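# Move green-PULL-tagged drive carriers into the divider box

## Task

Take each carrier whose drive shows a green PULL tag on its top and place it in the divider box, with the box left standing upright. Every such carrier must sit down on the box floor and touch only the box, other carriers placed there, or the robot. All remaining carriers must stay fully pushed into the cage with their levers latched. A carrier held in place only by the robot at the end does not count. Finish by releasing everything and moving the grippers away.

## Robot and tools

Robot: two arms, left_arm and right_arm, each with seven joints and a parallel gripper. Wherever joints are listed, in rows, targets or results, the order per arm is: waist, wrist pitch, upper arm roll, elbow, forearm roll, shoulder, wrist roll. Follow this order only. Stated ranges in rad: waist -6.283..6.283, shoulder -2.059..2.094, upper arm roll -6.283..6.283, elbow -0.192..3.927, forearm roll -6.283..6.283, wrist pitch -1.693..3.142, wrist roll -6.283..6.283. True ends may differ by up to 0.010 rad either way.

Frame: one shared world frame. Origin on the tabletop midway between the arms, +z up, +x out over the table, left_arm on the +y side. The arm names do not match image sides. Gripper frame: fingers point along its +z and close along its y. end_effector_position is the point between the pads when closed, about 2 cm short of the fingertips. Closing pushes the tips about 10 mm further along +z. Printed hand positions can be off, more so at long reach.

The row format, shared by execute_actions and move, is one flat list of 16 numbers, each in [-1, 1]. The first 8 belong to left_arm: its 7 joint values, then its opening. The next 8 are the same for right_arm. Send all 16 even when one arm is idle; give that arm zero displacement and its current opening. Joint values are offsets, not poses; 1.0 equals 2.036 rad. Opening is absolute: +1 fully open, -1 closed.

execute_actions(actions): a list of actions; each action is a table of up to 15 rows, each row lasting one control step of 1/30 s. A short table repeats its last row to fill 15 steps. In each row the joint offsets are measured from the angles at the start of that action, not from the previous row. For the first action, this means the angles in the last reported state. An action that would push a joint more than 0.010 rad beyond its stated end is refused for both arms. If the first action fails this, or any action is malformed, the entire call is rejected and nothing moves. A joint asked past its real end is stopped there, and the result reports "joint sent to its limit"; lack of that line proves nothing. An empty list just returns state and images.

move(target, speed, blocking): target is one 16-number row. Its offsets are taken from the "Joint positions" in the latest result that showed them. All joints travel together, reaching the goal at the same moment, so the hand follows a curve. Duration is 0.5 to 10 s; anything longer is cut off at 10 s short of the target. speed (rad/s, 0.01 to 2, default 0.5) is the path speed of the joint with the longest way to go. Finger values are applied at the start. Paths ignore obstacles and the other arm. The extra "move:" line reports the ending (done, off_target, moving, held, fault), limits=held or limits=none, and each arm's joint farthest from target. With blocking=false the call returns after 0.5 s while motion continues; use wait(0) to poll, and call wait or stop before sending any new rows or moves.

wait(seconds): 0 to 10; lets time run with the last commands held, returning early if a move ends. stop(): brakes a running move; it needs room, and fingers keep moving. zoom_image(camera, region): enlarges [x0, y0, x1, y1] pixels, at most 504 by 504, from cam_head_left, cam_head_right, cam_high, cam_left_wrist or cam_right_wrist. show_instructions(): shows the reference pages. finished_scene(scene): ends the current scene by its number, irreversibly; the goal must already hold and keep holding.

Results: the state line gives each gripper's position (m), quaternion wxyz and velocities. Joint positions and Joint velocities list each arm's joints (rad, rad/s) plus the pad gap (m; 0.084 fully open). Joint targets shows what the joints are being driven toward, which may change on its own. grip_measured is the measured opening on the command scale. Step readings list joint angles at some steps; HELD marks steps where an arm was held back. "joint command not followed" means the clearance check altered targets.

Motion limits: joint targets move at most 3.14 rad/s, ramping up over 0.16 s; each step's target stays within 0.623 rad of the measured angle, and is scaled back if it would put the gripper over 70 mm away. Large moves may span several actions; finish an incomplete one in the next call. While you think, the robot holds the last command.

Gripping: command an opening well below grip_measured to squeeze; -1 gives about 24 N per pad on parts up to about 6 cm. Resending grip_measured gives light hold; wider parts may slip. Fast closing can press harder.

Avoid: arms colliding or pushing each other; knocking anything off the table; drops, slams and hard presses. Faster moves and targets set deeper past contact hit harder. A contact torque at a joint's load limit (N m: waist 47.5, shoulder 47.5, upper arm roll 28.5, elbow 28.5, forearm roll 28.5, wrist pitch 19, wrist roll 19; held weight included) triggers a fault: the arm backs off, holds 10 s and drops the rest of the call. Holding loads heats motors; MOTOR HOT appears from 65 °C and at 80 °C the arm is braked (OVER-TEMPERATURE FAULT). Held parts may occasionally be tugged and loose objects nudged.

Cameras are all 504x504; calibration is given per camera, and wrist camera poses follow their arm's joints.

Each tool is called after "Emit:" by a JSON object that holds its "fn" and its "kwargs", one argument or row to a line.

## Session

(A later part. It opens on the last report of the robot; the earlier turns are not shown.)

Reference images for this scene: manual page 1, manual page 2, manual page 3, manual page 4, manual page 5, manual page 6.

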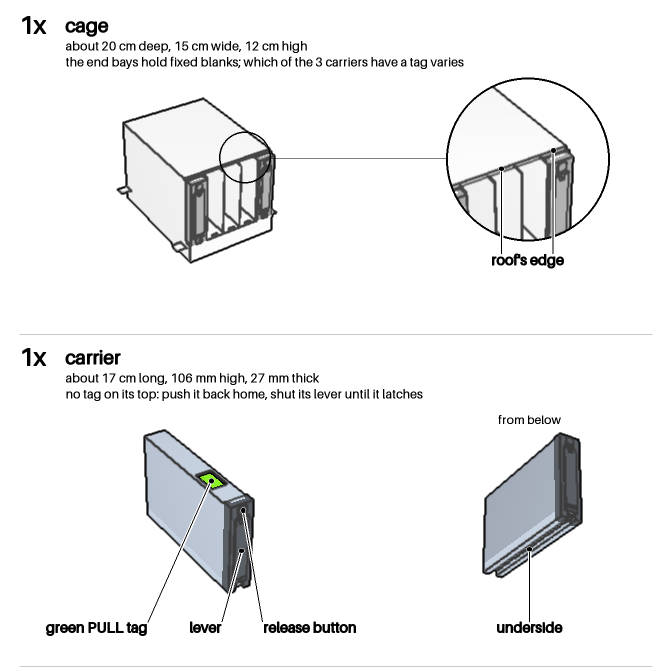

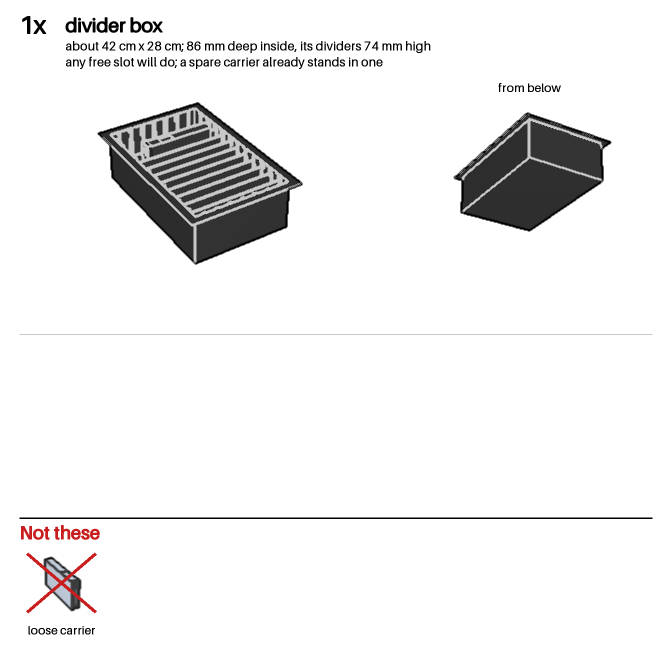

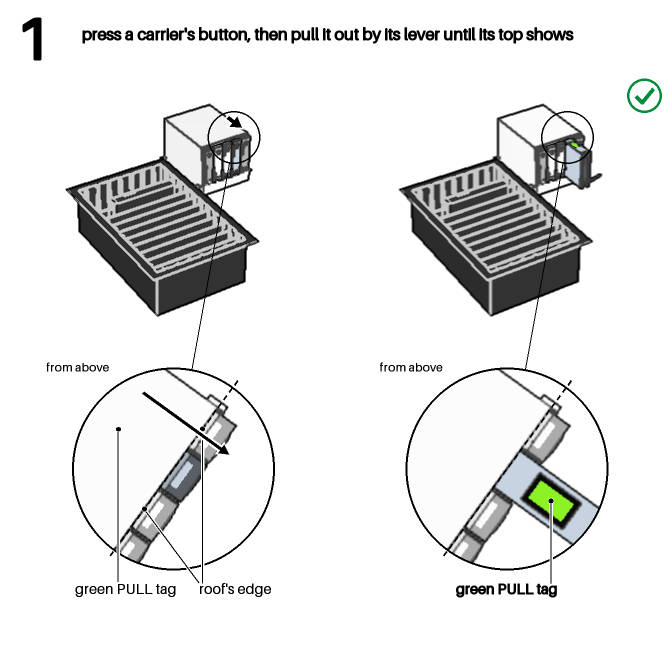

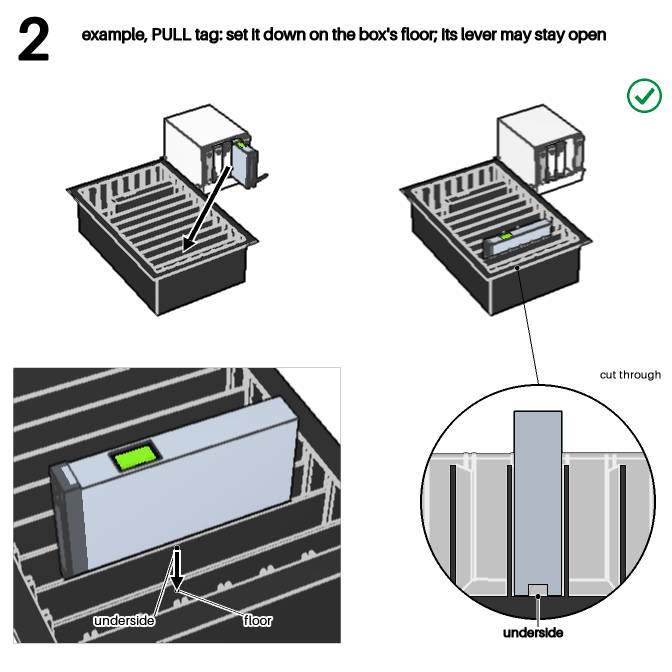

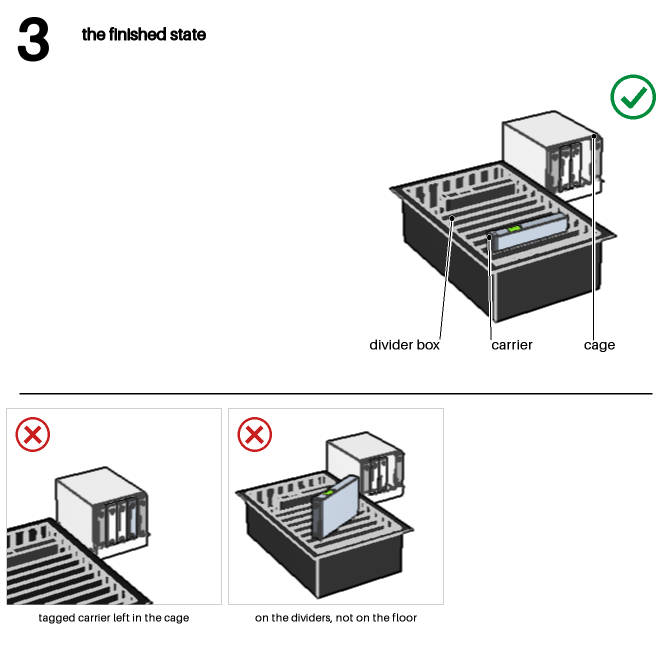

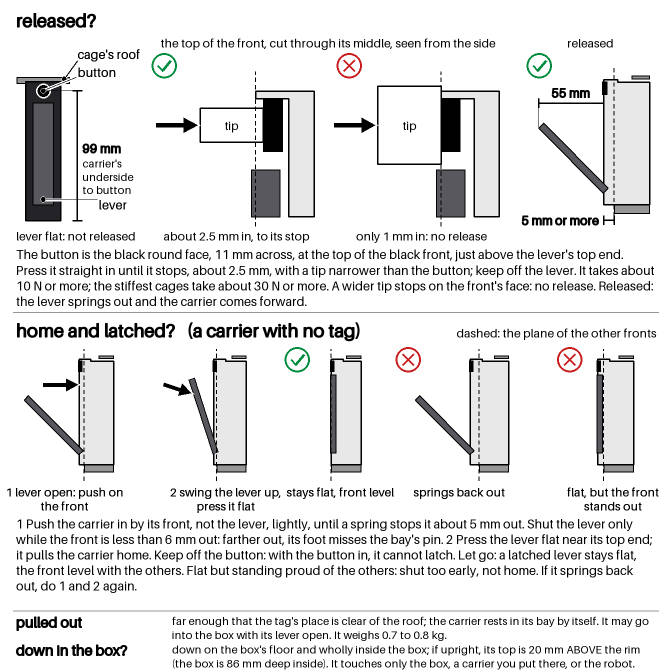

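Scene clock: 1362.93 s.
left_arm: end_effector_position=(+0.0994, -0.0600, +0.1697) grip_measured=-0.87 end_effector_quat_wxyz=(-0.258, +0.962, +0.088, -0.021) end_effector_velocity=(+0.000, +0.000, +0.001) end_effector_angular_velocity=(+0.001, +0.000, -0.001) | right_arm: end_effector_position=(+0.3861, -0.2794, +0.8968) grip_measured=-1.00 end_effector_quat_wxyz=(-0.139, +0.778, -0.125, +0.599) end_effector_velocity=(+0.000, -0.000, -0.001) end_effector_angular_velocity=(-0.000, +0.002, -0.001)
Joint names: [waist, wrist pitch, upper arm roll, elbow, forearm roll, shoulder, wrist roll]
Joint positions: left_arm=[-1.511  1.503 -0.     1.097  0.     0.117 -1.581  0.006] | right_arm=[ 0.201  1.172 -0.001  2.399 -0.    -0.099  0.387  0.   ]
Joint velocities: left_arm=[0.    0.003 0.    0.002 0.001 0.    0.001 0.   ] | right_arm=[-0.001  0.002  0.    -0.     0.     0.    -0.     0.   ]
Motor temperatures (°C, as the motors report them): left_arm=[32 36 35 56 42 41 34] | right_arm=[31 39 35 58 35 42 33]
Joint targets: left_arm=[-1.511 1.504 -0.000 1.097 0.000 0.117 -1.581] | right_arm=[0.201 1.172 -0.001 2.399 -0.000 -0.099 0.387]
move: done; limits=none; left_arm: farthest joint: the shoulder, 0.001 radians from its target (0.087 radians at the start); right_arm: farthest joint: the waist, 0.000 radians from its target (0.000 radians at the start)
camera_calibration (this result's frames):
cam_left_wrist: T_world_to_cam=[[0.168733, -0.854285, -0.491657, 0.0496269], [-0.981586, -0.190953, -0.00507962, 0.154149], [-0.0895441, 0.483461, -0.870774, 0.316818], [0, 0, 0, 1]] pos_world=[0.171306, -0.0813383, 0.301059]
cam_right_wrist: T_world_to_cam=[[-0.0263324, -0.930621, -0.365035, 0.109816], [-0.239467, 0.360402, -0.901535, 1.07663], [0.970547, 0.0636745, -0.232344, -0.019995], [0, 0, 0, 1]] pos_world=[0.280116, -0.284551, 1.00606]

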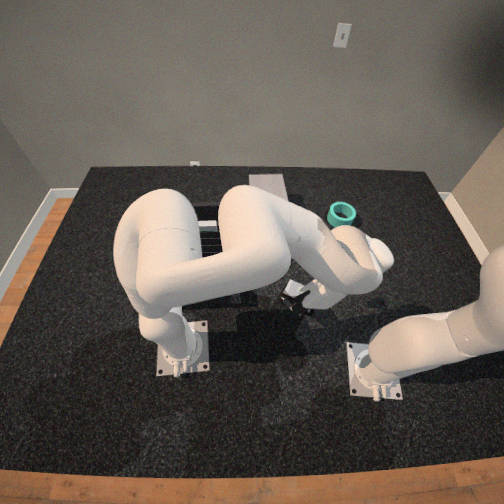

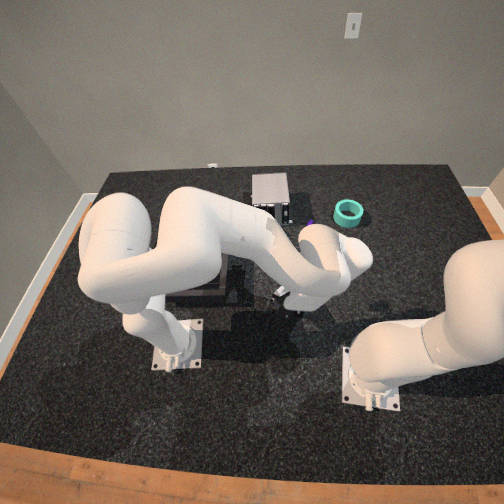

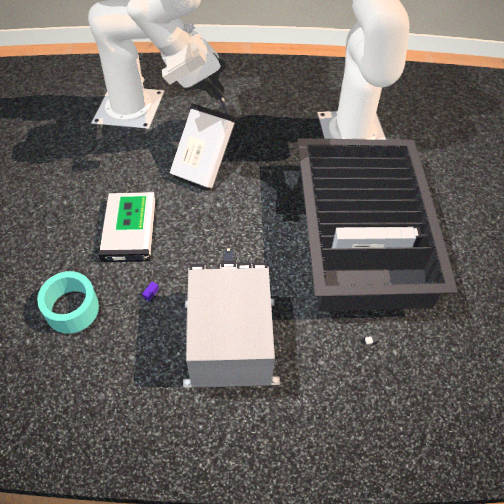

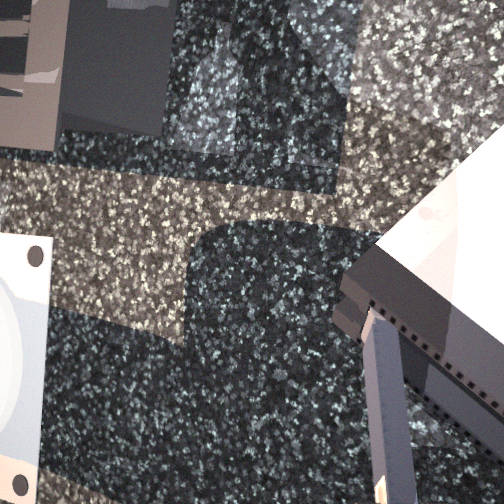

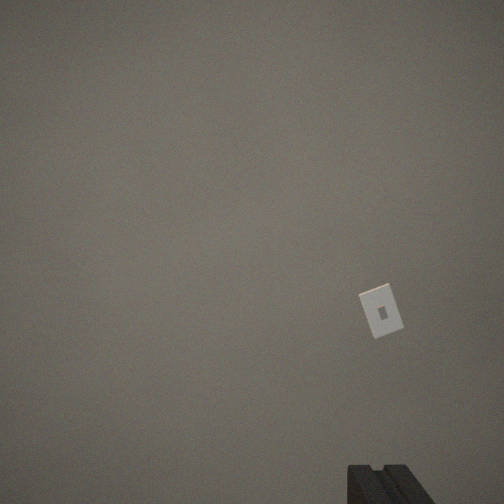

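Emit:
{"fn": "move", "kwargs": {
  "target": [0,0.1109,0,0.0892,0,0.0475,0.0595,-1,0,0,0,0,0,0,0,-1],
  "speed": 0.15
}}

Scene clock: 1370.87 s.
left_arm: end_effector_position=(+0.0996, -0.0613, +0.1992) grip_measured=-0.87 end_effector_quat_wxyz=(-0.323, +0.945, +0.029, -0.046) end_effector_velocity=(+0.000, -0.000, +0.000) end_effector_angular_velocity=(+0.001, +0.001, -0.000) | right_arm: end_effector_position=(+0.3861, -0.2794, +0.8968) grip_measured=-1.00 end_effector_quat_wxyz=(-0.139, +0.778, -0.125, +0.599) end_effector_velocity=(+0.000, +0.000, +0.000) end_effector_angular_velocity=(+0.000, -0.001, +0.001)
Joint names: [waist, wrist pitch, upper arm roll, elbow, forearm roll, shoulder, wrist roll]
Joint positions: left_arm=[-1.511  1.729 -0.     1.278  0.     0.213 -1.46   0.006] | right_arm=[ 0.201  1.172 -0.001  2.399 -0.    -0.099  0.387  0.   ]
Joint velocities: left_arm=[-0.     0.002  0.001  0.002 -0.     0.001  0.001 -0.   ] | right_arm=[ 0.001 -0.001  0.    -0.     0.     0.    -0.     0.   ]
Motor temperatures (°C, as the motors report them): left_arm=[32 36 35 58 42 42 34] | right_arm=[31 39 35 58 35 42 33]
Joint targets: left_arm=[-1.511 1.729 -0.000 1.278 0.000 0.213 -1.460] | right_arm=[0.201 1.172 -0.001 2.399 -0.000 -0.099 0.387]
move: done; limits=none; left_arm: farthest joint: the shoulder, 0.001 radians from its target (0.097 radians at the start); right_arm: farthest joint: the waist, 0.000 radians from its target (0.000 radians at the start)
camera_calibration (this result's frames):
cam_left_wrist: T_world_to_cam=[[0.0356918, -0.794757, -0.605877, 0.102642], [-0.99319, -0.0954898, 0.0667503, 0.146966], [-0.110905, 0.599369, -0.792753, 0.336815], [0, 0, 0, 1]] pos_world=[0.179656, -0.106267, 0.319389]
cam_right_wrist: T_world_to_cam=[[-0.0263324, -0.930621, -0.365035, 0.109816], [-0.239467, 0.360402, -0.901535, 1.07663], [0.970547, 0.0636744, -0.232344, -0.019995], [0, 0, 0, 1]] pos_world=[0.280116, -0.284551, 1.00606]

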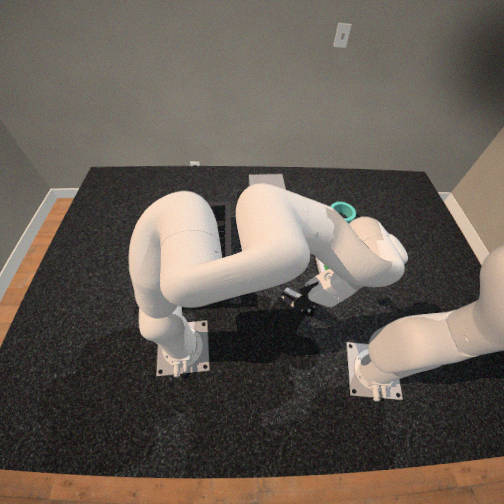

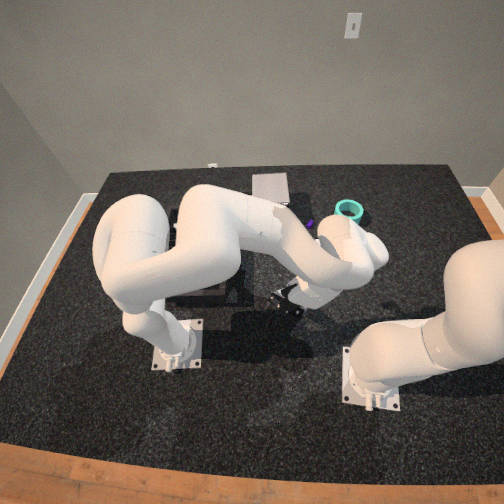

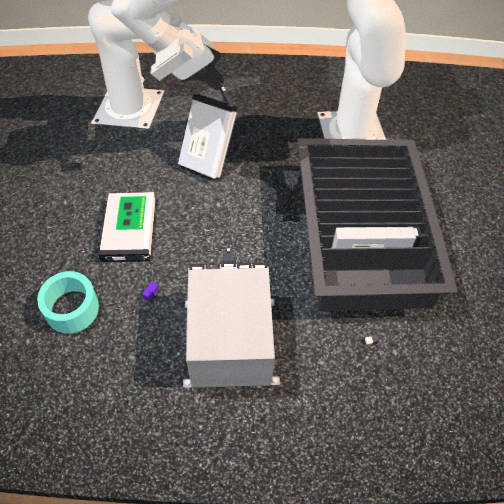

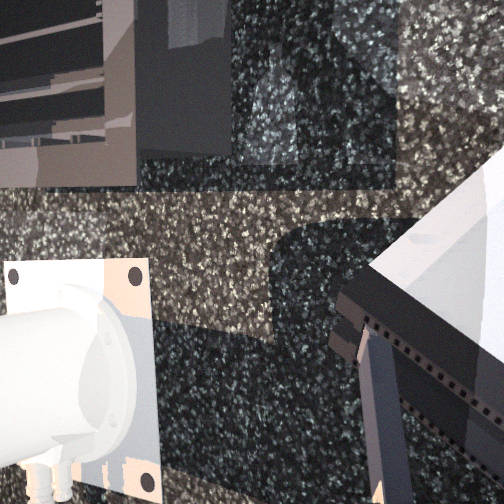

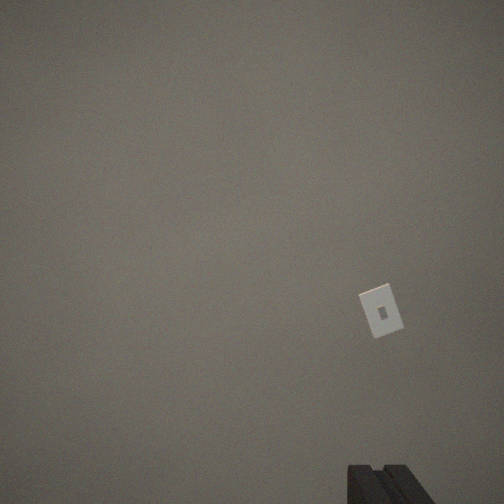

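Emit:
{"fn": "zoom_image", "kwargs": {
  "camera": "cam_high",
  "region": [130, 20, 290, 200]
}}

Region (130, 20, 290, 200) of cam_high's 504x504 image, scaled by 2.800, with more detail than that image has.

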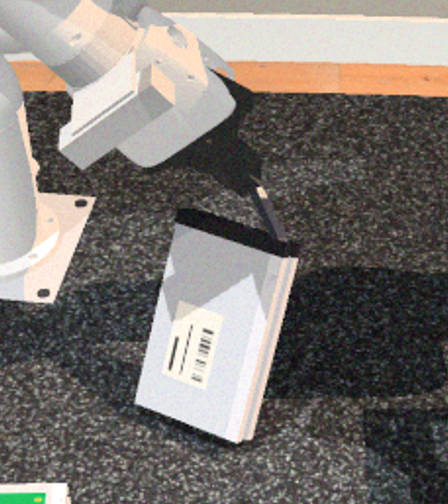

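Emit:
{"fn": "move", "kwargs": {
  "target": [0,0.0810,0,0.0694,0,0.0470,0.0702,-1,0,0,0,0,0,0,0,-1],
  "speed": 0.12
}}

Emit:
{"fn": "zoom_image", "kwargs": {
  "camera": "cam_high",
  "region": [130, 10, 290, 190]
}}

Scene clock: 1385.87 s.
left_arm: end_effector_position=(+0.0999, -0.0627, +0.2156) grip_measured=-0.87 end_effector_quat_wxyz=(-0.373, +0.924, -0.037, -0.081) end_effector_velocity=(+0.001, +0.000, +0.000) end_effector_angular_velocity=(+0.002, +0.001, +0.001) | right_arm: end_effector_position=(+0.3861, -0.2794, +0.8968) grip_measured=-1.00 end_effector_quat_wxyz=(-0.139, +0.778, -0.125, +0.599) end_effector_velocity=(-0.001, +0.001, +0.001) end_effector_angular_velocity=(+0.002, -0.001, +0.002)
Joint names: [waist, wrist pitch, upper arm roll, elbow, forearm roll, shoulder, wrist roll]
Joint positions: left_arm=[-1.511  1.894 -0.     1.419  0.     0.309 -1.317  0.006] | right_arm=[ 0.201  1.172 -0.001  2.399 -0.    -0.099  0.387  0.   ]
Joint velocities: left_arm=[ 0.     0.002  0.003  0.002 -0.     0.002  0.002  0.   ] | right_arm=[ 0.     0.    -0.     0.001  0.002 -0.     0.     0.   ]
Motor temperatures (°C, as the motors report them): left_arm=[32 36 35 59 42 42 34] | right_arm=[31 39 35 58 35 42 33]
Joint targets: left_arm=[-1.511 1.894 -0.000 1.419 0.000 0.309 -1.317] | right_arm=[0.201 1.172 -0.001 2.399 -0.000 -0.099 0.387]
move: done; limits=none; left_arm: farthest joint: the waist, 0.000 radians from its target (0.000 radians at the start); right_arm: farthest joint: the waist, 0.000 radians from its target (0.000 radians at the start)
camera_calibration (this result's frames):
cam_left_wrist: T_world_to_cam=[[-0.11901, -0.725315, -0.678052, 0.146837], [-0.984653, -0.0015827, 0.174516, 0.127767], [-0.127653, 0.688415, -0.713995, 0.340976], [0, 0, 0, 1]] pos_world=[0.186808, -0.128028, 0.320721]
cam_right_wrist: T_world_to_cam=[[-0.0263323, -0.930621, -0.365035, 0.109816], [-0.239467, 0.360402, -0.901535, 1.07663], [0.970547, 0.0636745, -0.232344, -0.0199951], [0, 0, 0, 1]] pos_world=[0.280116, -0.284551, 1.00606]

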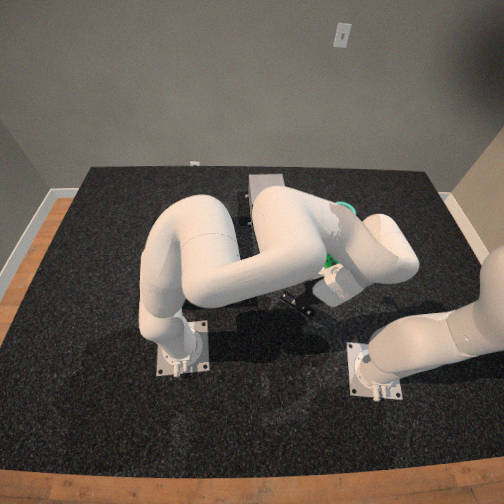

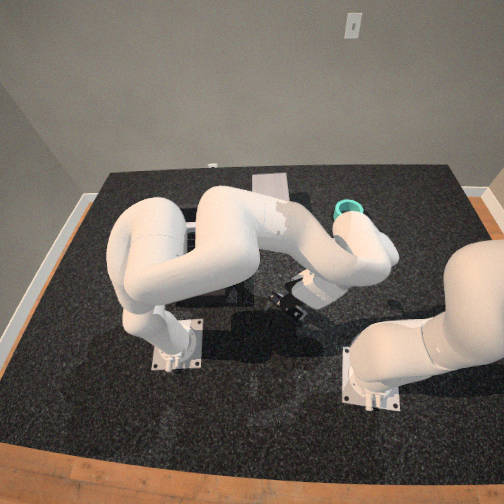

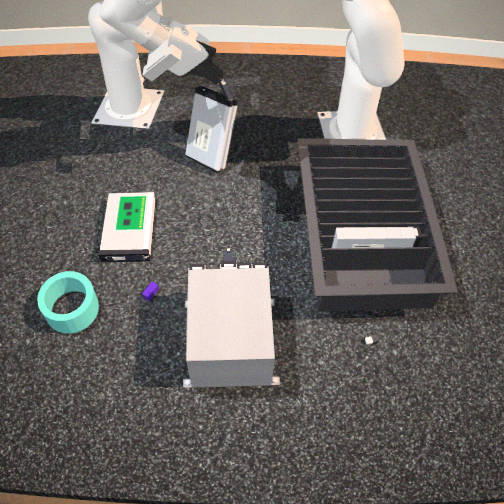

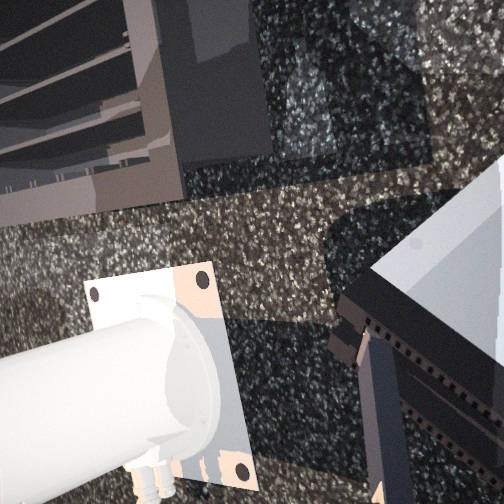

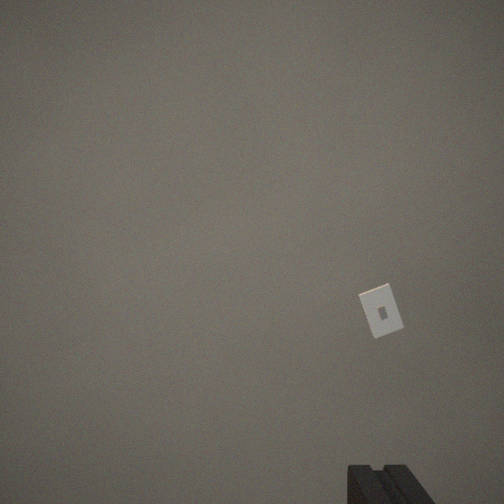

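Region (130, 10, 290, 190) of cam_high's 504x504 image, scaled by 2.800, with more detail than that image has.

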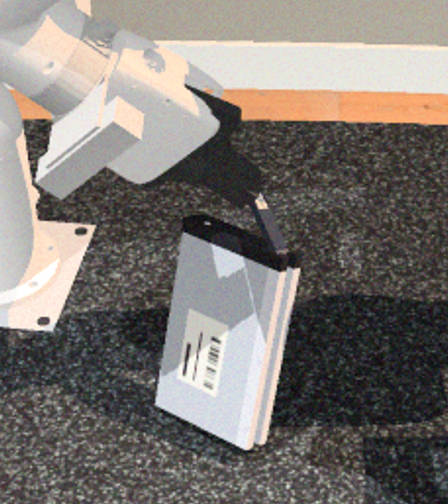

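Emit:
{"fn": "move", "kwargs": {
  "target": [0.0434,0.0648,0,0.1028,0,0.0775,0.0697,-1,0,0,0,0,0,0,0,-1],
  "speed": 0.1
}}

Emit:
{"fn": "zoom_image", "kwargs": {
  "camera": "cam_high",
  "region": [130, 10, 290, 190]
}}

Scene clock: 1418.63 s.
left_arm: end_effector_position=(+0.1371, -0.0802, +0.2189) grip_measured=-0.86 end_effector_quat_wxyz=(-0.396, +0.906, -0.061, -0.135) end_effector_velocity=(+0.002, +0.000, -0.000) end_effector_angular_velocity=(-0.000, +0.001, +0.003) | right_arm: end_effector_position=(+0.3861, -0.2794, +0.8968) grip_measured=-1.00 end_effector_quat_wxyz=(-0.139, +0.778, -0.125, +0.599) end_effector_velocity=(+0.000, -0.000, +0.000) end_effector_angular_velocity=(-0.001, -0.001, -0.002)
Joint names: [waist, wrist pitch, upper arm roll, elbow, forearm roll, shoulder, wrist roll]
Joint positions: left_arm=[-1.423  2.025 -0.     1.628  0.     0.466 -1.176  0.006] | right_arm=[ 0.201  1.172 -0.001  2.399 -0.    -0.099  0.387  0.   ]
Joint velocities: left_arm=[ 0.003 -0.     0.002  0.002 -0.     0.002  0.002  0.   ] | right_arm=[-0.    -0.001 -0.    -0.    -0.002  0.     0.     0.   ]
Motor temperatures (°C, as the motors report them): left_arm=[32 36 35 60 42 43 34] | right_arm=[31 39 35 58 35 42 33]
Joint targets: left_arm=[-1.423 2.025 -0.000 1.628 0.000 0.466 -1.175] | right_arm=[0.201 1.172 -0.001 2.399 -0.000 -0.099 0.387]
move: done; limits=none; left_arm: farthest joint: the shoulder, 0.001 radians from its target (0.158 radians at the start); right_arm: farthest joint: the waist, 0.000 radians from its target (0.000 radians at the start)
camera_calibration (this result's frames):
cam_left_wrist: T_world_to_cam=[[-0.206795, -0.68547, -0.698116, 0.160369], [-0.957063, -0.00642512, 0.289809, 0.134372], [-0.203141, 0.728072, -0.65471, 0.360709], [0, 0, 0, 1]] pos_world=[0.235041, -0.151831, 0.309173]
cam_right_wrist: T_world_to_cam=[[-0.0263322, -0.930621, -0.365035, 0.109816], [-0.239467, 0.360402, -0.901535, 1.07663], [0.970547, 0.0636747, -0.232344, -0.0199951], [0, 0, 0, 1]] pos_world=[0.280116, -0.284551, 1.00606]

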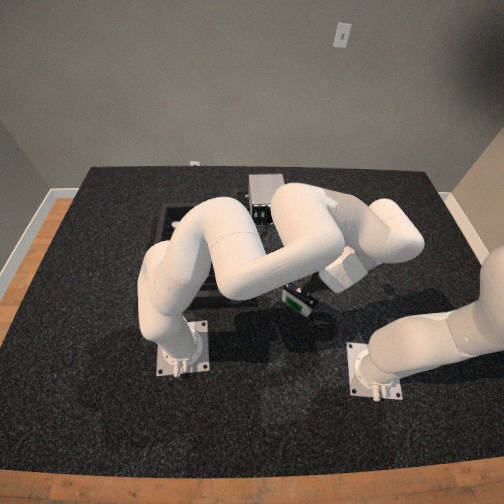

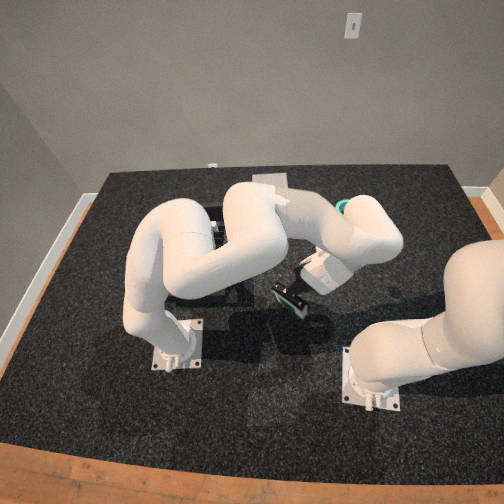

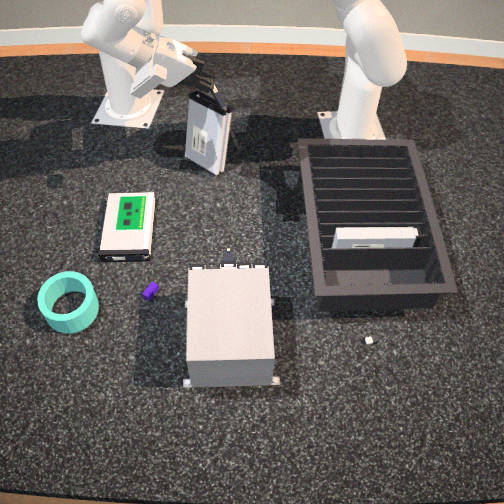

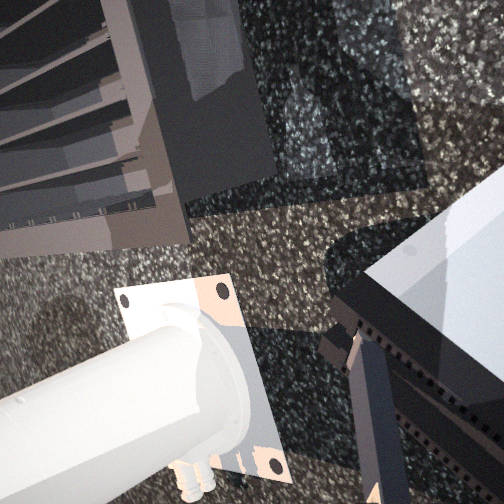

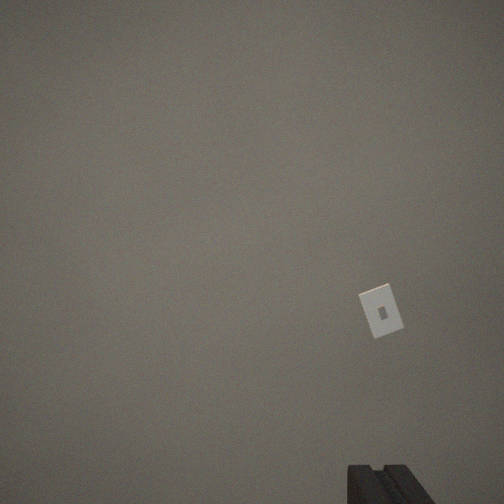

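Region (130, 10, 290, 190) of cam_high's 504x504 image, scaled by 2.800, with more detail than that image has.

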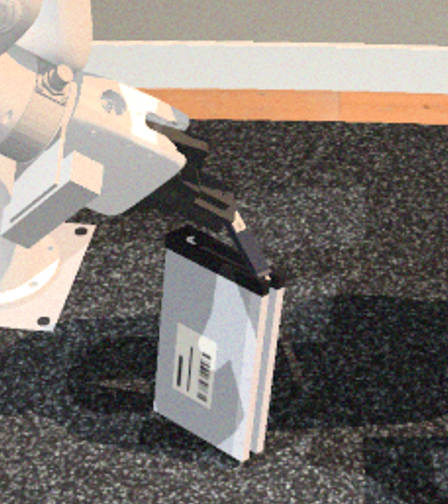

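Emit:
{"fn": "move", "kwargs": {
  "target": [0.019,0.042,0,0.066,0,0.051,0.039,-1,0,0,0,0,0,0,0,-1],
  "speed": 0.08
}}

Emit:
{"fn": "zoom_image", "kwargs": {
  "camera": "cam_high",
  "region": [130, 10, 290, 190]
}}

Emit:
{"fn": "zoom_image", "kwargs": {
  "camera": "cam_head_right",
  "region": [220, 230, 380, 370]
}}

Scene clock: 1426.70 s.
left_arm: end_effector_position=(+0.1552, -0.0891, +0.2178) grip_measured=-0.85 end_effector_quat_wxyz=(-0.410, +0.893, -0.078, -0.167) end_effector_velocity=(+0.001, -0.000, +0.000) end_effector_angular_velocity=(-0.000, +0.000, +0.002) | right_arm: end_effector_position=(+0.3861, -0.2794, +0.8968) grip_measured=-1.00 end_effector_quat_wxyz=(-0.139, +0.778, -0.125, +0.599) end_effector_velocity=(-0.000, +0.001, +0.000) end_effector_angular_velocity=(-0.000, -0.002, +0.002)
Joint names: [waist, wrist pitch, upper arm roll, elbow, forearm roll, shoulder, wrist roll]
Joint positions: left_arm=[-1.384  2.111 -0.     1.762  0.     0.57  -1.096  0.007] | right_arm=[ 0.201  1.172 -0.001  2.399 -0.    -0.099  0.387  0.   ]
Joint velocities: left_arm=[0.001 0.001 0.002 0.003 0.    0.002 0.002 0.   ] | right_arm=[ 0.001 -0.001  0.001  0.     0.    -0.    -0.001  0.   ]
Motor temperatures (°C, as the motors report them): left_arm=[32 36 35 60 42 43 34] | right_arm=[31 39 35 58 35 42 33]
Joint targets: left_arm=[-1.384 2.111 -0.000 1.762 0.000 0.570 -1.096] | right_arm=[0.201 1.172 -0.001 2.399 -0.000 -0.099 0.387]
move: done; limits=none; left_arm: farthest joint: the waist, 0.000 radians from its target (0.038 radians at the start); right_arm: farthest joint: the waist, 0.000 radians from its target (0.000 radians at the start)
camera_calibration (this result's frames):
cam_left_wrist: T_world_to_cam=[[-0.266611, -0.657845, -0.704385, 0.170396], [-0.932952, -0.00728321, 0.359926, 0.132894], [-0.241906, 0.753118, -0.611796, 0.369099], [0, 0, 0, 1]] pos_world=[0.2587, -0.164913, 0.298005]
cam_right_wrist: T_world_to_cam=[[-0.0263322, -0.930621, -0.365035, 0.109816], [-0.239468, 0.360402, -0.901535, 1.07663], [0.970547, 0.0636747, -0.232344, -0.0199951], [0, 0, 0, 1]] pos_world=[0.280116, -0.284551, 1.00606]

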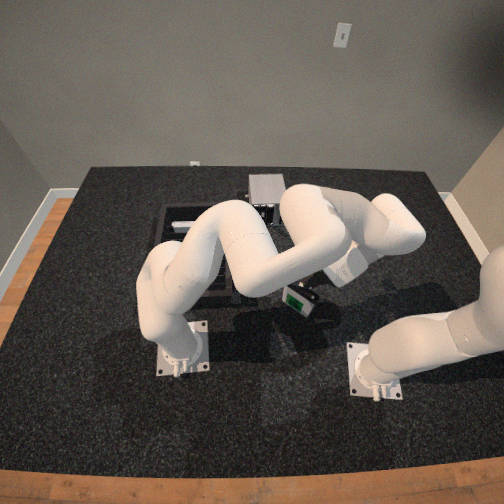

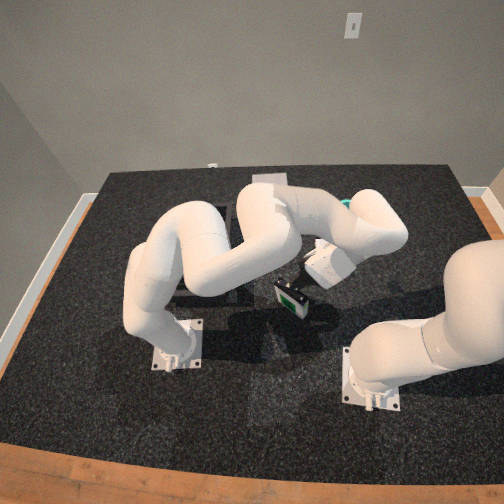

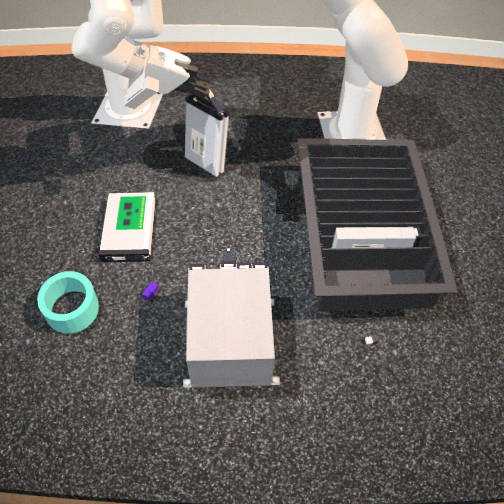

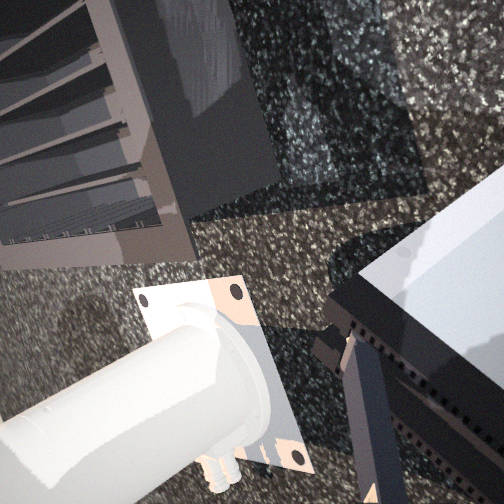

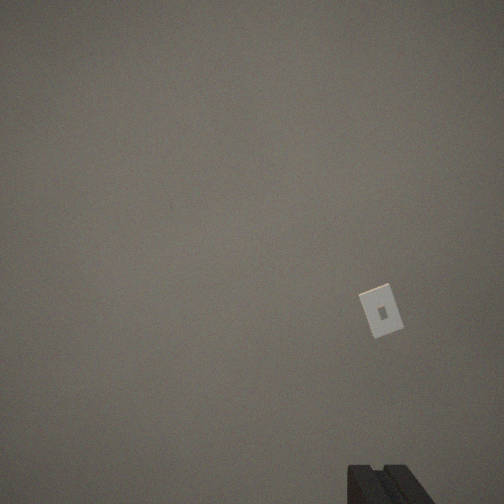

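Region (130, 10, 290, 190) of cam_high's 504x504 image, scaled by 2.800, with more detail than that image has.

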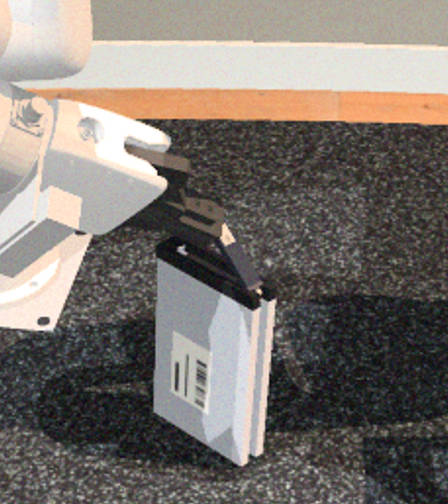

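Region (220, 230, 380, 370) of cam_head_right's 504x504 image, scaled by 3.150, with more detail than that image has; it fills the top 441 rows of this view, and the rest is white.

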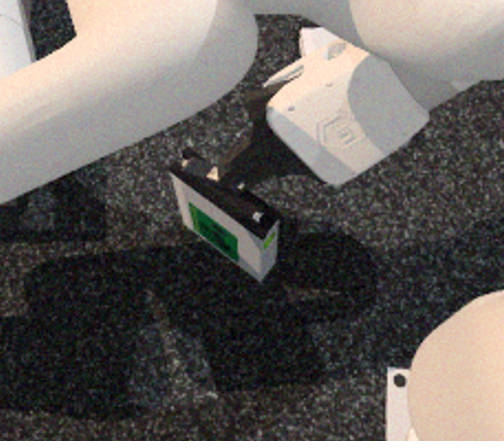

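Emit:
{"fn": "move", "kwargs": {
  "target": [0.0181,0.0337,0,0.0621,0,0.0424,0.0192,-1,0,0,0,0,0,0,0,-1],
  "speed": 0.06
}}

Emit:
{"fn": "zoom_image", "kwargs": {
  "camera": "cam_high",
  "region": [130, 10, 290, 190]
}}

Emit:
{"fn": "zoom_image", "kwargs": {
  "camera": "cam_head_right",
  "region": [220, 230, 380, 370]
}}

Scene clock: 1447.03 s.
left_arm: end_effector_position=(+0.1735, -0.0978, +0.2181) grip_measured=-0.84 end_effector_quat_wxyz=(-0.415, +0.887, -0.079, -0.188) end_effector_velocity=(+0.001, -0.000, -0.000) end_effector_angular_velocity=(-0.001, -0.000, +0.001) | right_arm: end_effector_position=(+0.3861, -0.2794, +0.8968) grip_measured=-1.00 end_effector_quat_wxyz=(-0.139, +0.778, -0.125, +0.599) end_effector_velocity=(+0.000, -0.000, +0.000) end_effector_angular_velocity=(-0.001, -0.001, -0.001)
Joint names: [waist, wrist pitch, upper arm roll, elbow, forearm roll, shoulder, wrist roll]
Joint positions: left_arm=[-1.348  2.179 -0.     1.889  0.     0.656 -1.057  0.007] | right_arm=[ 0.201  1.172 -0.001  2.399 -0.    -0.099  0.387  0.   ]
Joint velocities: left_arm=[ 0.001 -0.     0.001  0.003  0.     0.002  0.001 -0.   ] | right_arm=[-0.    -0.001  0.    -0.    -0.    -0.    -0.     0.   ]
Motor temperatures (°C, as the motors report them): left_arm=[32 36 35 59 42 44 34] | right_arm=[31 39 35 58 35 42 33]
Joint targets: left_arm=[-1.347 2.179 -0.000 1.889 0.000 0.656 -1.057] | right_arm=[0.201 1.172 -0.001 2.399 -0.000 -0.099 0.387]
move: done; limits=none; left_arm: farthest joint: the shoulder, 0.001 radians from its target (0.086 radians at the start); right_arm: farthest joint: the waist, 0.000 radians from its target (0.000 radians at the start)
camera_calibration (this result's frames):
cam_left_wrist: T_world_to_cam=[[-0.285151, -0.649543, -0.704828, 0.173885], [-0.918101, -0.0261001, 0.395487, 0.137683], [-0.275282, 0.759877, -0.588903, 0.381667], [0, 0, 0, 1]] pos_world=[0.281056, -0.17348, 0.292873]
cam_right_wrist: T_world_to_cam=[[-0.0263321, -0.930621, -0.365035, 0.109816], [-0.239467, 0.360402, -0.901535, 1.07663], [0.970547, 0.0636747, -0.232344, -0.0199951], [0, 0, 0, 1]] pos_world=[0.280116, -0.284551, 1.00606]

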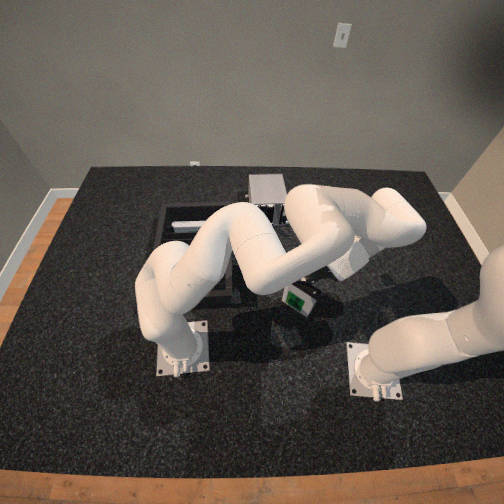

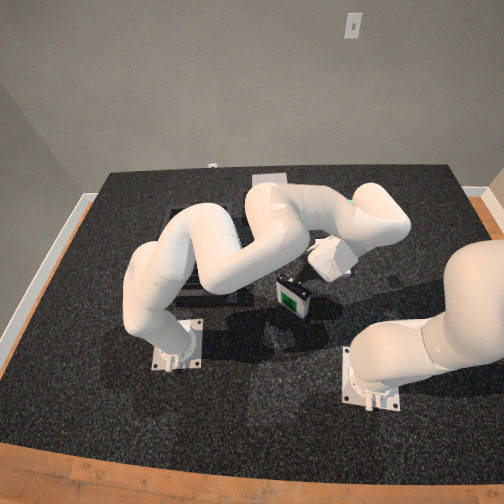

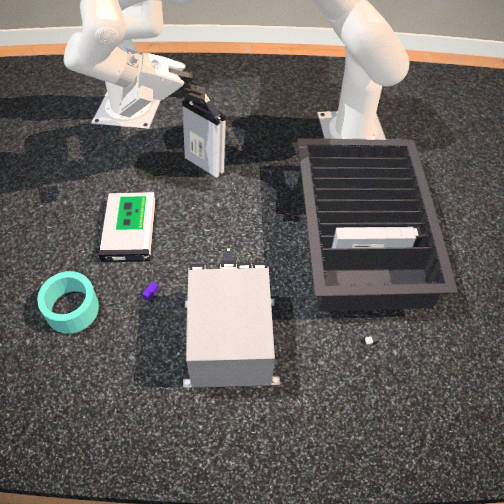

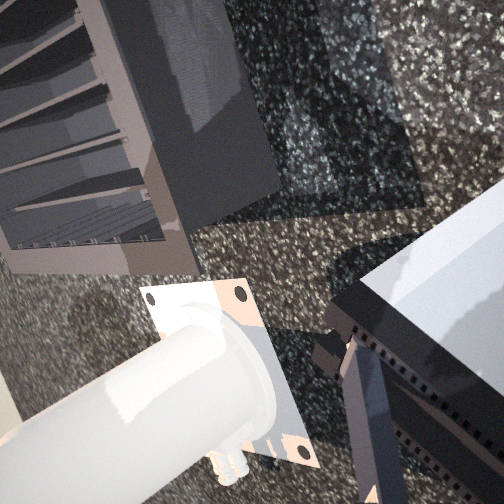

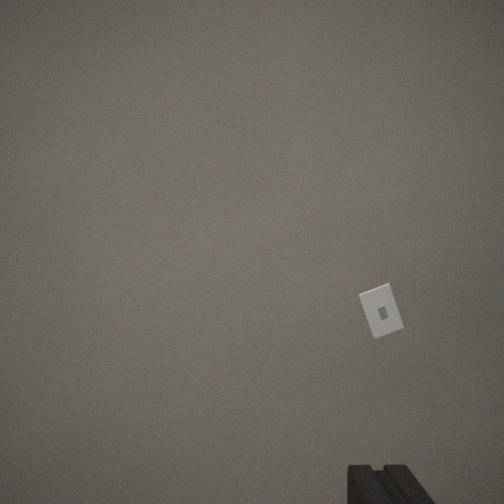

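Region (130, 10, 290, 190) of cam_high's 504x504 image, scaled by 2.800, with more detail than that image has.

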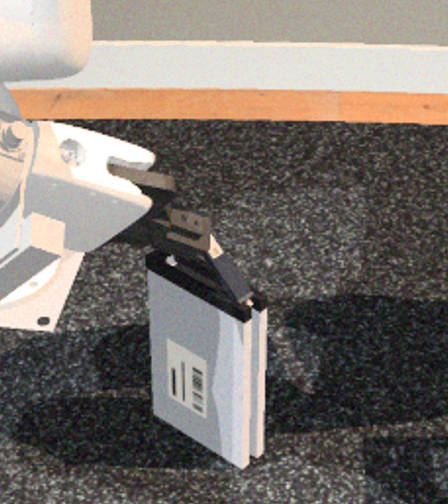

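Region (220, 230, 380, 370) of cam_head_right's 504x504 image, scaled by 3.150, with more detail than that image has; it fills the top 441 rows of this view, and the rest is white.

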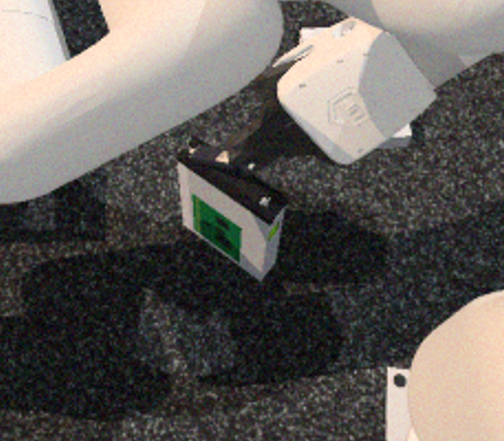

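Emit:
{"fn": "execute_actions", "kwargs": {
  "actions": []
}}

Scene clock: 1469.47 s.
left_arm: end_effector_position=(+0.1737, -0.0978, +0.2180) grip_measured=-0.84 end_effector_quat_wxyz=(-0.415, +0.887, -0.079, -0.188) end_effector_velocity=(-0.000, -0.000, -0.000) end_effector_angular_velocity=(-0.001, +0.001, -0.000) | right_arm: end_effector_position=(+0.3861, -0.2794, +0.8968) grip_measured=-1.00 end_effector_quat_wxyz=(-0.139, +0.778, -0.125, +0.599) end_effector_velocity=(+0.000, +0.000, -0.000) end_effector_angular_velocity=(-0.001, +0.000, +0.000)
Joint names: [waist, wrist pitch, upper arm roll, elbow, forearm roll, shoulder, wrist roll]
Joint positions: left_arm=[-1.347  2.179 -0.     1.889  0.     0.656 -1.057  0.007] | right_arm=[ 0.201  1.172 -0.001  2.399 -0.    -0.099  0.387  0.   ]
Joint velocities: left_arm=[ 0.    -0.001 -0.001 -0.    -0.    -0.     0.001 -0.   ] | right_arm=[ 0.    -0.001 -0.    -0.     0.     0.    -0.001  0.   ]
Motor temperatures (°C, as the motors report them): left_arm=[32 36 35 57 42 44 34] | right_arm=[31 39 35 58 35 42 33]
Joint targets: left_arm=[-1.347 2.179 -0.000 1.889 0.000 0.656 -1.057] | right_arm=[0.201 1.172 -0.001 2.399 -0.000 -0.099 0.387]
camera_calibration (this result's frames):
cam_left_wrist: T_world_to_cam=[[-0.285041, -0.649433, -0.704974, 0.173912], [-0.918088, -0.0263654, 0.395498, 0.137787], [-0.275436, 0.759962, -0.588721, 0.381624], [0, 0, 0, 1]] pos_world=[0.281185, -0.173442, 0.292779]
cam_right_wrist: T_world_to_cam=[[-0.026332, -0.930621, -0.365035, 0.109816], [-0.239467, 0.360402, -0.901535, 1.07663], [0.970547, 0.0636747, -0.232344, -0.0199952], [0, 0, 0, 1]] pos_world=[0.280116, -0.284551, 1.00606]

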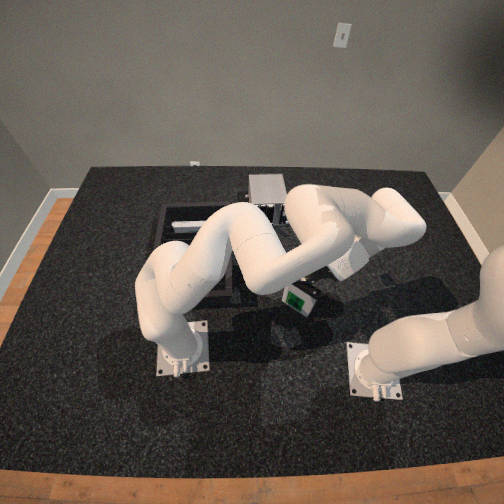

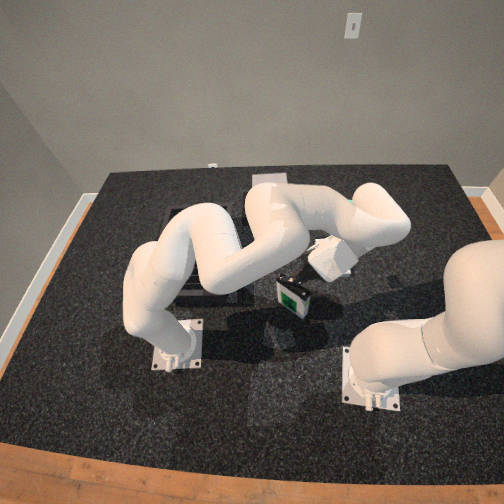

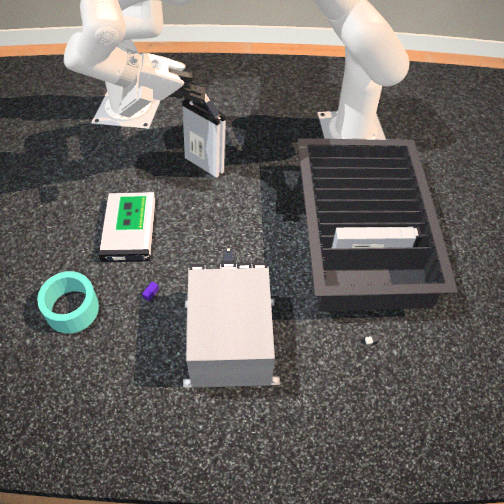

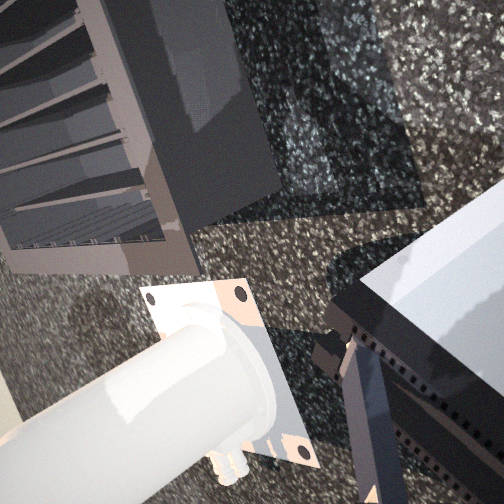

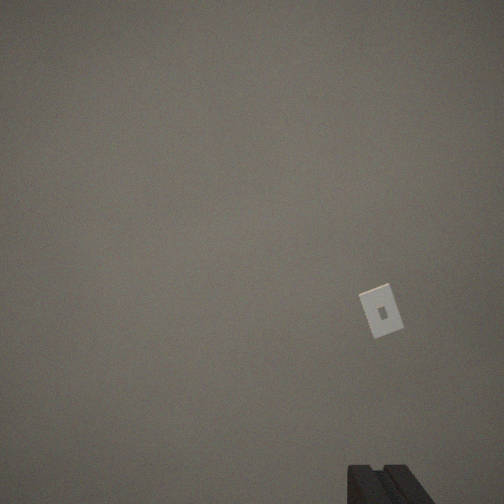

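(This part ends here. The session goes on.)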